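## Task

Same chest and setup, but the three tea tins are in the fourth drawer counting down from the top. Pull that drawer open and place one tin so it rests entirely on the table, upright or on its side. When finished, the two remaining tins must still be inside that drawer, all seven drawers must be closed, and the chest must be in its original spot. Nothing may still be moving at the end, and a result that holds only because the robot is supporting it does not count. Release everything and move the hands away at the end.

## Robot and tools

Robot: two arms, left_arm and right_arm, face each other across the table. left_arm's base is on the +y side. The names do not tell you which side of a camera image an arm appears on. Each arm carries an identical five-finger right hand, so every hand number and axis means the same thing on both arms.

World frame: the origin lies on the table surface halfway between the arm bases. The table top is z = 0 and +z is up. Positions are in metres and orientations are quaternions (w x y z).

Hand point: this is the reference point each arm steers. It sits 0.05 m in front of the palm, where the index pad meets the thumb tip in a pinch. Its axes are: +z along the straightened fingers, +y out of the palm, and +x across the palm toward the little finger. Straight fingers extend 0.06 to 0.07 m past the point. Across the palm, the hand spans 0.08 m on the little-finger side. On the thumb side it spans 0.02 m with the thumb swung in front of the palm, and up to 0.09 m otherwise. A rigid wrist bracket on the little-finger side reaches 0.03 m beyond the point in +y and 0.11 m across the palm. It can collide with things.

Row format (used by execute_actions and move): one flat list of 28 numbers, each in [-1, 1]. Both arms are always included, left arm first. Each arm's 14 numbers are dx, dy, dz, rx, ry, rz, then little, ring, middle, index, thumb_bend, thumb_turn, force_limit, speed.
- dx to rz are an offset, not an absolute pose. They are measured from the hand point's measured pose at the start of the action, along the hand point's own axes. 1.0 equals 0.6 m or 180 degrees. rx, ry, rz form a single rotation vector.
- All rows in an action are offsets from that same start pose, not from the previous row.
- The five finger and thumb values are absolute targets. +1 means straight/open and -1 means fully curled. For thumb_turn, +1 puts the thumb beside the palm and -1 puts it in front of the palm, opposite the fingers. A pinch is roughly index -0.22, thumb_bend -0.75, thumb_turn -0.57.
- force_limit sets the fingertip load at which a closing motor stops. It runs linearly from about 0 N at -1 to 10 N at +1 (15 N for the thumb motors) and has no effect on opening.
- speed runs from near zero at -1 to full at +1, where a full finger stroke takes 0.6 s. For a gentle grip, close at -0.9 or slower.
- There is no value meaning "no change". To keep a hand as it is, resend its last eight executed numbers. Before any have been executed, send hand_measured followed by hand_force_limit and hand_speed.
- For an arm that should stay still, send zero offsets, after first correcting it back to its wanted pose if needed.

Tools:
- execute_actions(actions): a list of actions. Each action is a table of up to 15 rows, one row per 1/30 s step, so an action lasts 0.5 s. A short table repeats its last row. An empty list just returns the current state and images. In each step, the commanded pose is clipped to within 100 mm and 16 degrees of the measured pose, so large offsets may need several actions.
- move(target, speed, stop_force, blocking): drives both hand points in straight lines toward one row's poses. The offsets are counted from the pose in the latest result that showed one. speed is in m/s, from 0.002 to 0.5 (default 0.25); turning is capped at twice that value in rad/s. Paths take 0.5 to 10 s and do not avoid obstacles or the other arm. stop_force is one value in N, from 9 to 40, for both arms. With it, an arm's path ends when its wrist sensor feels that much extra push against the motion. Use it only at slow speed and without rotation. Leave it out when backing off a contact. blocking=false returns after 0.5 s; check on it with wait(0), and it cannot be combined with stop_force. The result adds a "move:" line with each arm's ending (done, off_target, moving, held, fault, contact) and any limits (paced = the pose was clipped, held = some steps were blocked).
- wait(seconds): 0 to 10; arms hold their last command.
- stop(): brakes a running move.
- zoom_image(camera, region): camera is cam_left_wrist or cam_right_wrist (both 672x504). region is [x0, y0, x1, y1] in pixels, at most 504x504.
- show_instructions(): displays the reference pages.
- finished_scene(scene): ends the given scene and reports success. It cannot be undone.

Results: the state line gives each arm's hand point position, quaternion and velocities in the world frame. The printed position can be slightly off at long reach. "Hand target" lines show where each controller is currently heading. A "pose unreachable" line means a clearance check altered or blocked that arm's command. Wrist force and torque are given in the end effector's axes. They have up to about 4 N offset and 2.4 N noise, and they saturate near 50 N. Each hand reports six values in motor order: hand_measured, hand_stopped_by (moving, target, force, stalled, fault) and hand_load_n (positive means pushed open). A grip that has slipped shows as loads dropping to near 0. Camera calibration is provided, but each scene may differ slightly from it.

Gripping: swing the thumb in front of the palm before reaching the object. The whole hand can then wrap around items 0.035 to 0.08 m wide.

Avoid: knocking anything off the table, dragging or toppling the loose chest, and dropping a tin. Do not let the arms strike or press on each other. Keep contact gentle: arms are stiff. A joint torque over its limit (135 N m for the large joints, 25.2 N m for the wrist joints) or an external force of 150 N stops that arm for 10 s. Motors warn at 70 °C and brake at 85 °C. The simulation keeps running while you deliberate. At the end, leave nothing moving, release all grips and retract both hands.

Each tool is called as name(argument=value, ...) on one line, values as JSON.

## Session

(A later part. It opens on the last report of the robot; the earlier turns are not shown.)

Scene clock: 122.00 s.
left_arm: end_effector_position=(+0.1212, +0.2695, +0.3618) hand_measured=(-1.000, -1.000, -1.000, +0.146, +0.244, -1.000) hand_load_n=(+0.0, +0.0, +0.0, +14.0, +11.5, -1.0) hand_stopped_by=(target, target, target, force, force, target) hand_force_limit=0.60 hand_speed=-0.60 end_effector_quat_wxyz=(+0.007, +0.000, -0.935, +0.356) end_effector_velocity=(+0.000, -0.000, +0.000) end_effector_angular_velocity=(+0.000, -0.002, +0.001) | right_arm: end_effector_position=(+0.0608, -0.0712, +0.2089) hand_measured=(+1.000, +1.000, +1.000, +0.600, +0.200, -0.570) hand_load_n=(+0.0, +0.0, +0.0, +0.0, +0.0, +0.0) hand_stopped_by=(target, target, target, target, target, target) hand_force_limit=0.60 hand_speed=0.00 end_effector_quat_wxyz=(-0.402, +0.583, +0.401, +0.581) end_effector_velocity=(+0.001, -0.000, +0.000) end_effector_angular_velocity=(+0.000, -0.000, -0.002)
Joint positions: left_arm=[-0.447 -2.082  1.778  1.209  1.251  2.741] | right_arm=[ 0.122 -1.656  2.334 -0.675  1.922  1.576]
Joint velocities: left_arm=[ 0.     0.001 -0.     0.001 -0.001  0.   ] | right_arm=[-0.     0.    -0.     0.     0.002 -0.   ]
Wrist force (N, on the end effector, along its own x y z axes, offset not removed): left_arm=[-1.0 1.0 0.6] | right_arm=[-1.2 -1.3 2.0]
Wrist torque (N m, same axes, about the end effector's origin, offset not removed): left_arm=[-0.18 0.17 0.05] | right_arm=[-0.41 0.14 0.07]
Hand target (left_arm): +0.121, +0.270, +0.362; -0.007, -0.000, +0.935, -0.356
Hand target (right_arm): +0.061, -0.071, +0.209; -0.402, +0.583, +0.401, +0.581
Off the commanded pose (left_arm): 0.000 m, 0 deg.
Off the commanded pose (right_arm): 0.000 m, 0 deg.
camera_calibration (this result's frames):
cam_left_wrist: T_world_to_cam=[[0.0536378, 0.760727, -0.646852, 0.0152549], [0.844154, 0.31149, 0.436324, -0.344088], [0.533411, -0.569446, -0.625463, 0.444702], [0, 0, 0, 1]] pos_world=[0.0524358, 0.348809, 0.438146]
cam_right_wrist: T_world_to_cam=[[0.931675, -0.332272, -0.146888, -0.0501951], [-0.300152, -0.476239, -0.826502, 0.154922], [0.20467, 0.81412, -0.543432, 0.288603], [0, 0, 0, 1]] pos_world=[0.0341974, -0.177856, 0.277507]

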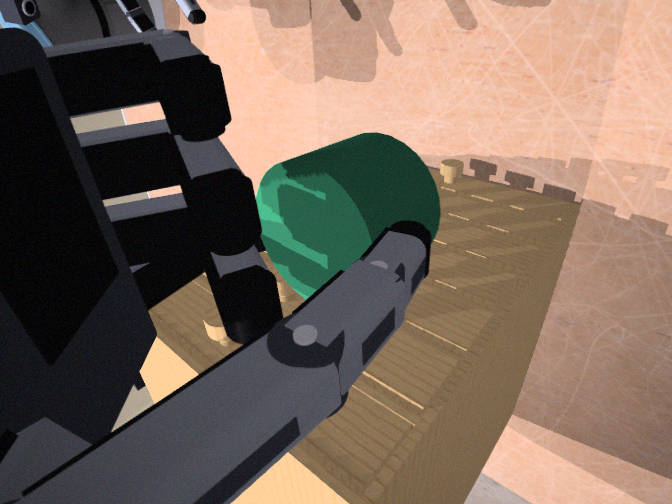

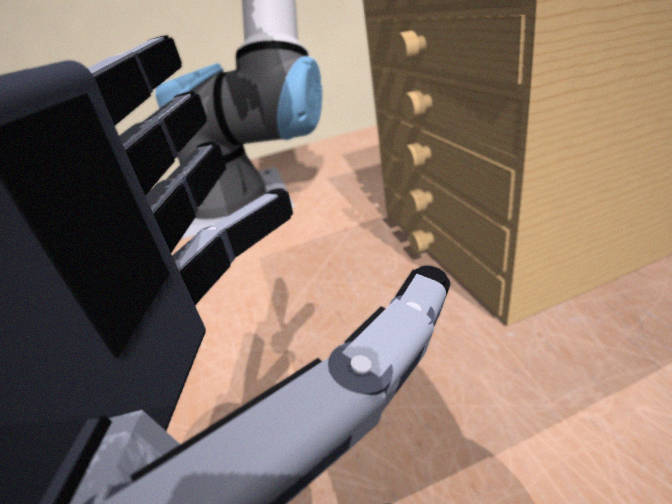

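move(target=[0.068,0.212,0.482,0,0,0,-1,-1,-1,0.0,-0.3,-1,0.6,-0.6, 0,0,-0.27,0,0,0,1,1,1,0.6,0.2,-0.57,0.6,0], speed=0.2)

move(target=[0,0.04,0.044,0,0,0,-1,-1,-1,0.0,-0.3,-1,0.6,-0.6, 0,0,0,0,0,0,1,1,1,0.6,0.2,-0.57,0.6,0], speed=0.005, stop_force=9)

Scene clock: 124.53 s.
left_arm: end_effector_position=(+0.0763, +0.1730, +0.0619) hand_measured=(-1.000, -1.000, -1.000, +0.146, +0.244, -1.000) hand_load_n=(+0.0, +0.0, +0.0, +14.0, +11.5, -1.0) hand_stopped_by=(target, target, target, force, force, target) hand_force_limit=0.60 hand_speed=-0.60 end_effector_quat_wxyz=(+0.007, +0.000, -0.935, +0.356) end_effector_velocity=(-0.000, -0.002, -0.002) end_effector_angular_velocity=(-0.001, +0.001, +0.000) | right_arm: end_effector_position=(+0.0091, -0.2088, +0.2086) hand_measured=(+1.000, +1.000, +1.000, +0.600, +0.200, -0.570) hand_load_n=(+0.0, +0.0, +0.0, +0.0, +0.0, +0.0) hand_stopped_by=(target, target, target, target, target, target) hand_force_limit=0.60 hand_speed=0.00 end_effector_quat_wxyz=(-0.403, +0.583, +0.401, +0.580) end_effector_velocity=(+0.000, -0.000, -0.000) end_effector_angular_velocity=(-0.001, -0.001, -0.000)
Joint positions: left_arm=[-0.407 -1.658  2.298  0.255  1.276  2.775] | right_arm=[ 0.438 -1.909  2.515 -0.603  2.237  1.578]
Joint velocities: left_arm=[ 0.004  0.008 -0.002 -0.009  0.002  0.003] | right_arm=[ 0.     0.001  0.001 -0.     0.    -0.   ]
Wrist force (N, on the end effector, along its own x y z axes, offset not removed): left_arm=[-0.3 0.1 0.7] | right_arm=[-0.3 -1.8 3.6]
Wrist torque (N m, same axes, about the end effector's origin, offset not removed): left_arm=[-0.10 0.12 0.18] | right_arm=[-0.50 -0.11 0.10]
Hand target (left_arm): +0.076, +0.173, +0.062; -0.007, -0.000, +0.935, -0.356
Hand target (right_arm): +0.009, -0.209, +0.209; -0.403, +0.583, +0.401, +0.580
Off the commanded pose (left_arm): 0.001 m, 0 deg.
Off the commanded pose (right_arm): 0.015 m, 0 deg.
move: held (right_arm); limits=held; held on 19 of 70 steps (right_arm), including the last (right_arm)
pose unreachable (right arm): on one or more control steps of this call, first in action 0 (counted from 0), this arm could not follow its commanded pose, so it was not sent that pose on those steps. On the call's last step it was still not sent that pose. It may still have moved: this result reports where it is.
cause: the commanded pose would bring two parts of the arm too close to each other (joints 4 (wrist 1) to 6 (wrist 3) lie between them).
camera_calibration (this result's frames):
cam_left_wrist: T_world_to_cam=[[0.0537108, 0.760724, -0.64685, -0.102958], [0.844066, 0.311533, 0.436463, -0.145352], [0.533543, -0.569427, -0.625368, 0.226073], [0, 0, 0, 1]] pos_world=[0.00759744, 0.252337, 0.138221]
cam_right_wrist: T_world_to_cam=[[0.932187, -0.330382, -0.147901, -0.0471844], [-0.300082, -0.476841, -0.82618, 0.0733463], [0.20243, 0.814537, -0.543646, 0.411238], [0, 0, 0, 1]] pos_world=[-0.0172521, -0.315583, 0.277186]

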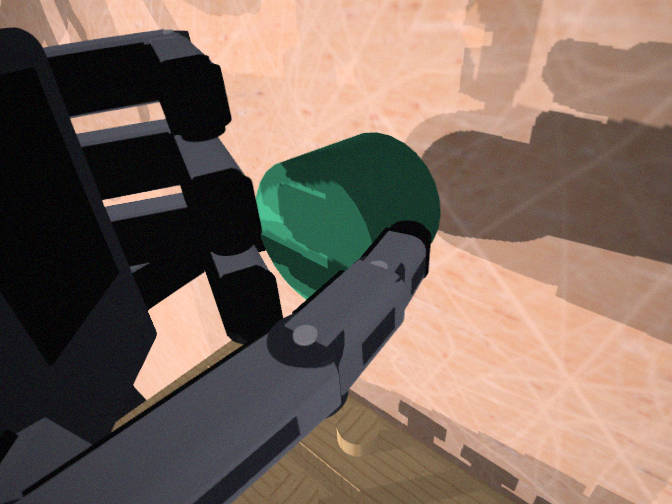

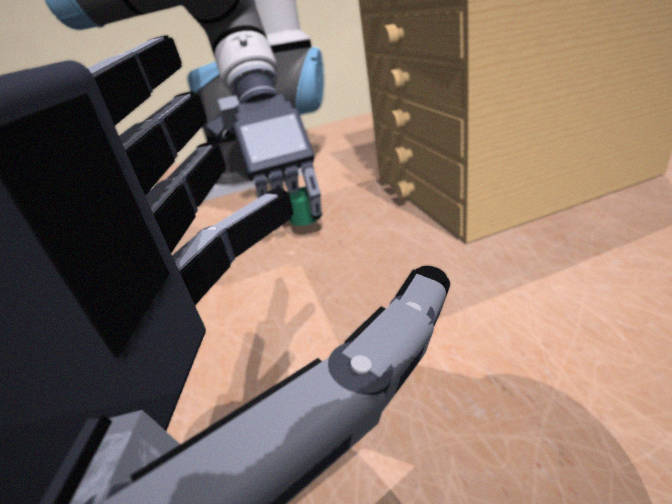

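Scene clock: 130.70 s.
left_arm: end_effector_position=(+0.0760, +0.1734, +0.0331) hand_measured=(-1.000, -1.000, -1.000, +0.144, +0.244, -1.000) hand_load_n=(+0.0, +0.0, +0.0, +12.0, +12.0, -0.5) hand_stopped_by=(target, target, target, force, force, target) hand_force_limit=0.60 hand_speed=-0.60 end_effector_quat_wxyz=(+0.006, +0.000, -0.935, +0.356) end_effector_velocity=(-0.000, +0.001, +0.001) end_effector_angular_velocity=(+0.003, -0.000, -0.001) | right_arm: end_effector_position=(+0.0091, -0.2088, +0.2086) hand_measured=(+1.000, +1.000, +1.000, +0.600, +0.200, -0.570) hand_load_n=(+0.0, +0.0, +0.0, +0.0, +0.0, +0.0) hand_stopped_by=(target, target, target, target, target, target) hand_force_limit=0.60 hand_speed=0.00 end_effector_quat_wxyz=(-0.403, +0.583, +0.401, +0.580) end_effector_velocity=(+0.000, +0.000, +0.000) end_effector_angular_velocity=(+0.000, +0.000, -0.000)
Joint positions: left_arm=[-0.409 -1.6    2.341  0.155  1.274  2.773] | right_arm=[ 0.438 -1.909  2.515 -0.603  2.237  1.578]
Joint velocities: left_arm=[ 0.    -0.003 -0.003  0.008  0.001  0.   ] | right_arm=[-0.    -0.    -0.001  0.     0.    -0.   ]
Wrist force (N, on the end effector, along its own x y z axes, offset not removed): left_arm=[-0.7 -9.3 -7.9] | right_arm=[1.9 -3.1 3.4]
Wrist torque (N m, same axes, about the end effector's origin, offset not removed): left_arm=[0.05 0.07 0.07] | right_arm=[-0.68 -0.31 0.22]
Hand target (left_arm): +0.076, +0.173, +0.033; -0.007, -0.000, +0.935, -0.356
Hand target (right_arm): +0.009, -0.209, +0.209; -0.403, +0.583, +0.401, +0.580
Off the commanded pose (left_arm): 0.007 m, 0 deg.
Off the commanded pose (right_arm): 0.000 m, 0 deg.
move: contact (left_arm)
camera_calibration (this result's frames):
cam_left_wrist: T_world_to_cam=[[0.0537411, 0.760735, -0.646834, -0.121881], [0.844029, 0.311543, 0.436527, -0.132611], [0.533597, -0.569407, -0.62534, 0.208401], [0, 0, 0, 1]] pos_world=[0.00727575, 0.252698, 0.109373]
cam_right_wrist: T_world_to_cam=[[0.932187, -0.330385, -0.147898, -0.0471865], [-0.300082, -0.476844, -0.826178, 0.0733441], [0.202433, 0.814534, -0.54365, 0.411236], [0, 0, 0, 1]] pos_world=[-0.0172517, -0.315582, 0.277185]

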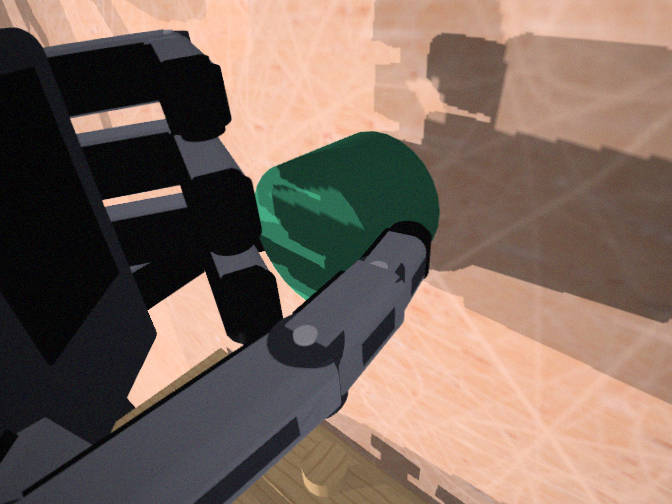

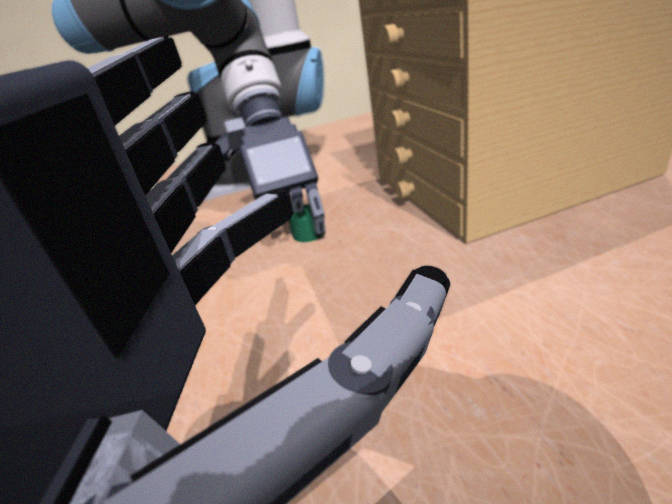

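execute_actions(actions=[[[0,0,0,0,0,0,-1,-1,-1,0.65,0.6,-1,0.6,-0.3, 0,0,0,0,0,0,1,1,1,0.6,0.2,-0.57,0.6,0]],[[0,0,0,0,0,0,-1,-1,-1,0.65,0.6,-1,0.6,-0.3, 0,0,0,0,0,0,1,1,1,0.6,0.2,-0.57,0.6,0]]])

move(target=[0,-0.22,-0.25,0,0,0,-1,-1,-1,0.65,0.6,-1,0.6,-0.3, 0,0,0,0,0,0,1,1,1,0.6,0.2,-0.57,0.6,0], speed=0.12)

Scene clock: 131.83 s.
left_arm: end_effector_position=(+0.0760, +0.1734, +0.0331) hand_measured=(-1.000, -1.000, -1.000, +0.650, +0.600, -1.000) hand_load_n=(+0.0, +0.0, +0.0, +0.0, +0.0, +0.0) hand_stopped_by=(target, target, target, target, target, target) hand_force_limit=0.60 hand_speed=-0.30 end_effector_quat_wxyz=(+0.006, +0.000, -0.935, +0.356) end_effector_velocity=(-0.000, -0.000, -0.000) end_effector_angular_velocity=(-0.000, +0.001, -0.000) | right_arm: end_effector_position=(+0.0091, -0.2088, +0.2086) hand_measured=(+1.000, +1.000, +1.000, +0.600, +0.200, -0.570) hand_load_n=(+0.0, +0.0, +0.0, +0.0, +0.0, +0.0) hand_stopped_by=(target, target, target, target, target, target) hand_force_limit=0.60 hand_speed=0.00 end_effector_quat_wxyz=(-0.403, +0.583, +0.401, +0.580) end_effector_velocity=(-0.000, +0.000, -0.000) end_effector_angular_velocity=(+0.000, +0.000, +0.001)
Joint positions: left_arm=[-0.409 -1.6    2.341  0.155  1.274  2.773] | right_arm=[ 0.438 -1.909  2.515 -0.603  2.237  1.578]
Joint velocities: left_arm=[ 0.     0.    -0.    -0.001  0.001  0.   ] | right_arm=[-0.     0.     0.    -0.001 -0.001 -0.   ]
Wrist force (N, on the end effector, along its own x y z axes, offset not removed): left_arm=[-0.9 -1.3 -0.9] | right_arm=[0.3 -2.3 3.1]
Wrist torque (N m, same axes, about the end effector's origin, offset not removed): left_arm=[-0.33 0.20 0.01] | right_arm=[-0.61 -0.09 0.12]
Hand target (left_arm): +0.076, +0.173, +0.033; -0.006, -0.000, +0.935, -0.356
Hand target (right_arm): +0.009, -0.209, +0.209; -0.403, +0.583, +0.401, +0.580
Off the commanded pose (left_arm): 0.000 m, 0 deg.
Off the commanded pose (right_arm): 0.000 m, 0 deg.
camera_calibration (this result's frames):
cam_left_wrist: T_world_to_cam=[[0.0537322, 0.760717, -0.646855, -0.121862], [0.844035, 0.311554, 0.436507, -0.132614], [0.533589, -0.569423, -0.625332, 0.208411], [0, 0, 0, 1]] pos_world=[0.00727341, 0.252693, 0.109386]
cam_right_wrist: T_world_to_cam=[[0.932187, -0.330385, -0.147898, -0.0471865], [-0.300082, -0.476844, -0.826178, 0.073344], [0.202433, 0.814534, -0.54365, 0.411236], [0, 0, 0, 1]] pos_world=[-0.0172517, -0.315582, 0.277185]

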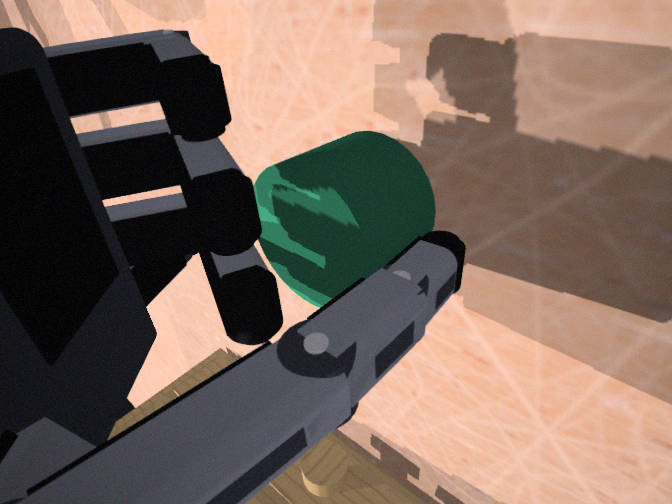

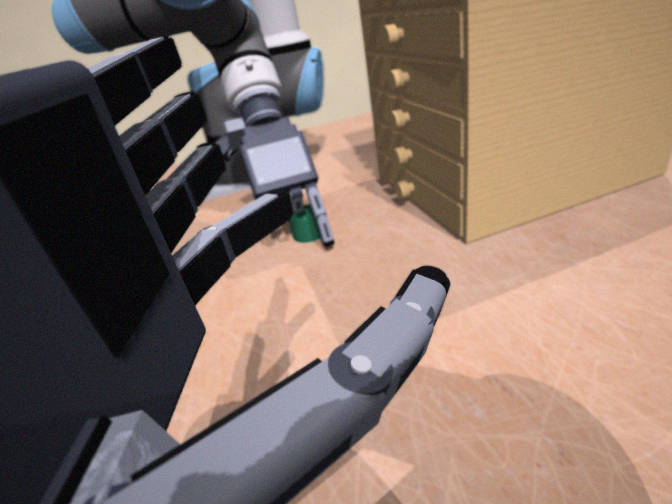

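Scene clock: 134.07 s.
left_arm: end_effector_position=(+0.0784, +0.1743, +0.2326) hand_measured=(-1.000, -1.000, -1.000, +0.650, +0.600, -1.000) hand_load_n=(+0.0, +0.0, +0.0, +0.0, +0.0, +0.0) hand_stopped_by=(target, target, target, target, target, target) hand_force_limit=0.60 hand_speed=-0.30 end_effector_quat_wxyz=(+0.006, +0.000, -0.935, +0.356) end_effector_velocity=(-0.001, +0.000, +0.003) end_effector_angular_velocity=(-0.001, +0.002, -0.001) | right_arm: end_effector_position=(+0.0091, -0.2088, +0.2086) hand_measured=(+1.000, +1.000, +1.000, +0.600, +0.200, -0.570) hand_load_n=(+0.0, +0.0, +0.0, +0.0, +0.0, +0.0) hand_stopped_by=(target, target, target, target, target, target) hand_force_limit=0.60 hand_speed=0.00 end_effector_quat_wxyz=(-0.403, +0.583, +0.401, +0.580) end_effector_velocity=(-0.000, +0.000, +0.000) end_effector_angular_velocity=(+0.002, +0.000, -0.000)
Joint positions: left_arm=[-0.4   -1.839  1.967  0.766  1.28   2.78 ] | right_arm=[ 0.438 -1.909  2.515 -0.603  2.237  1.578]
Joint velocities: left_arm=[-0.001 -0.002 -0.007  0.008  0.001 -0.001] | right_arm=[-0.     0.    -0.001 -0.001  0.    -0.   ]
Wrist force (N, on the end effector, along its own x y z axes, offset not removed): left_arm=[-0.2 0.2 -1.5] | right_arm=[-0.8 -2.4 1.7]
Wrist torque (N m, same axes, about the end effector's origin, offset not removed): left_arm=[-0.15 0.12 0.11] | right_arm=[-0.54 0.08 0.09]
Hand target (left_arm): +0.078, +0.174, +0.233; -0.006, -0.000, +0.935, -0.356
Hand target (right_arm): +0.009, -0.209, +0.209; -0.403, +0.583, +0.401, +0.580
Off the commanded pose (left_arm): 0.000 m, 0 deg.
Off the commanded pose (right_arm): 0.000 m, 0 deg.
move: done
camera_calibration (this result's frames):
cam_left_wrist: T_world_to_cam=[[0.0537417, 0.760648, -0.646936, 0.00641226], [0.844036, 0.311593, 0.436477, -0.221958], [0.533586, -0.569495, -0.625269, 0.332375], [0, 0, 0, 1]] pos_world=[0.0096457, 0.253569, 0.308852]
cam_right_wrist: T_world_to_cam=[[0.932187, -0.330385, -0.147898, -0.0471866], [-0.300082, -0.476844, -0.826178, 0.0733439], [0.202433, 0.814534, -0.54365, 0.411236], [0, 0, 0, 1]] pos_world=[-0.0172517, -0.315582, 0.277185]

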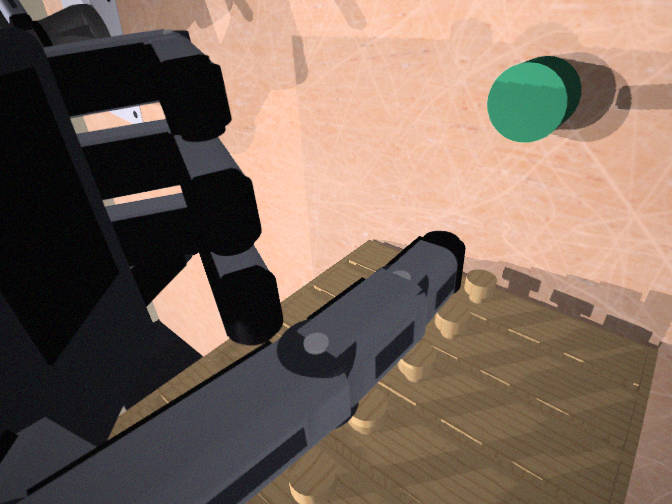

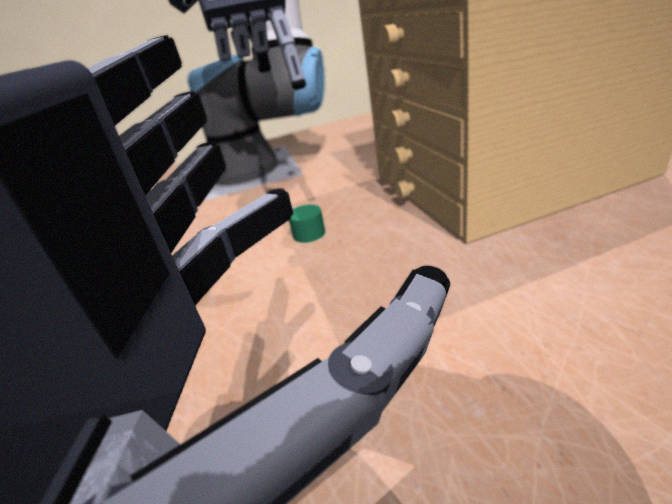

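zoom_image(camera="cam_right_wrist", region=[340,90,540,260])

Region (340, 90, 540, 260) of cam_right_wrist's 672x504 image, scaled by 2.520, with more detail than that image has; it fills the top 428 rows of this view, and the rest is white.

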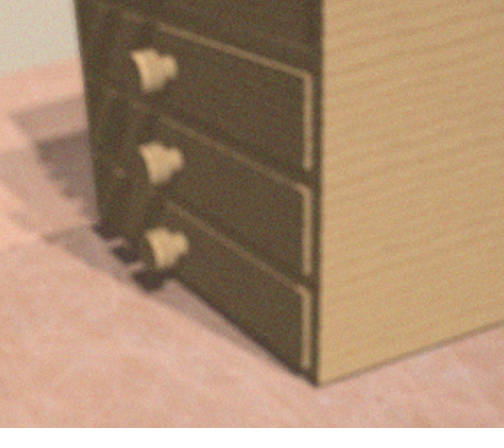

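finished_scene(scene=2)

The scene is finished: the task was done.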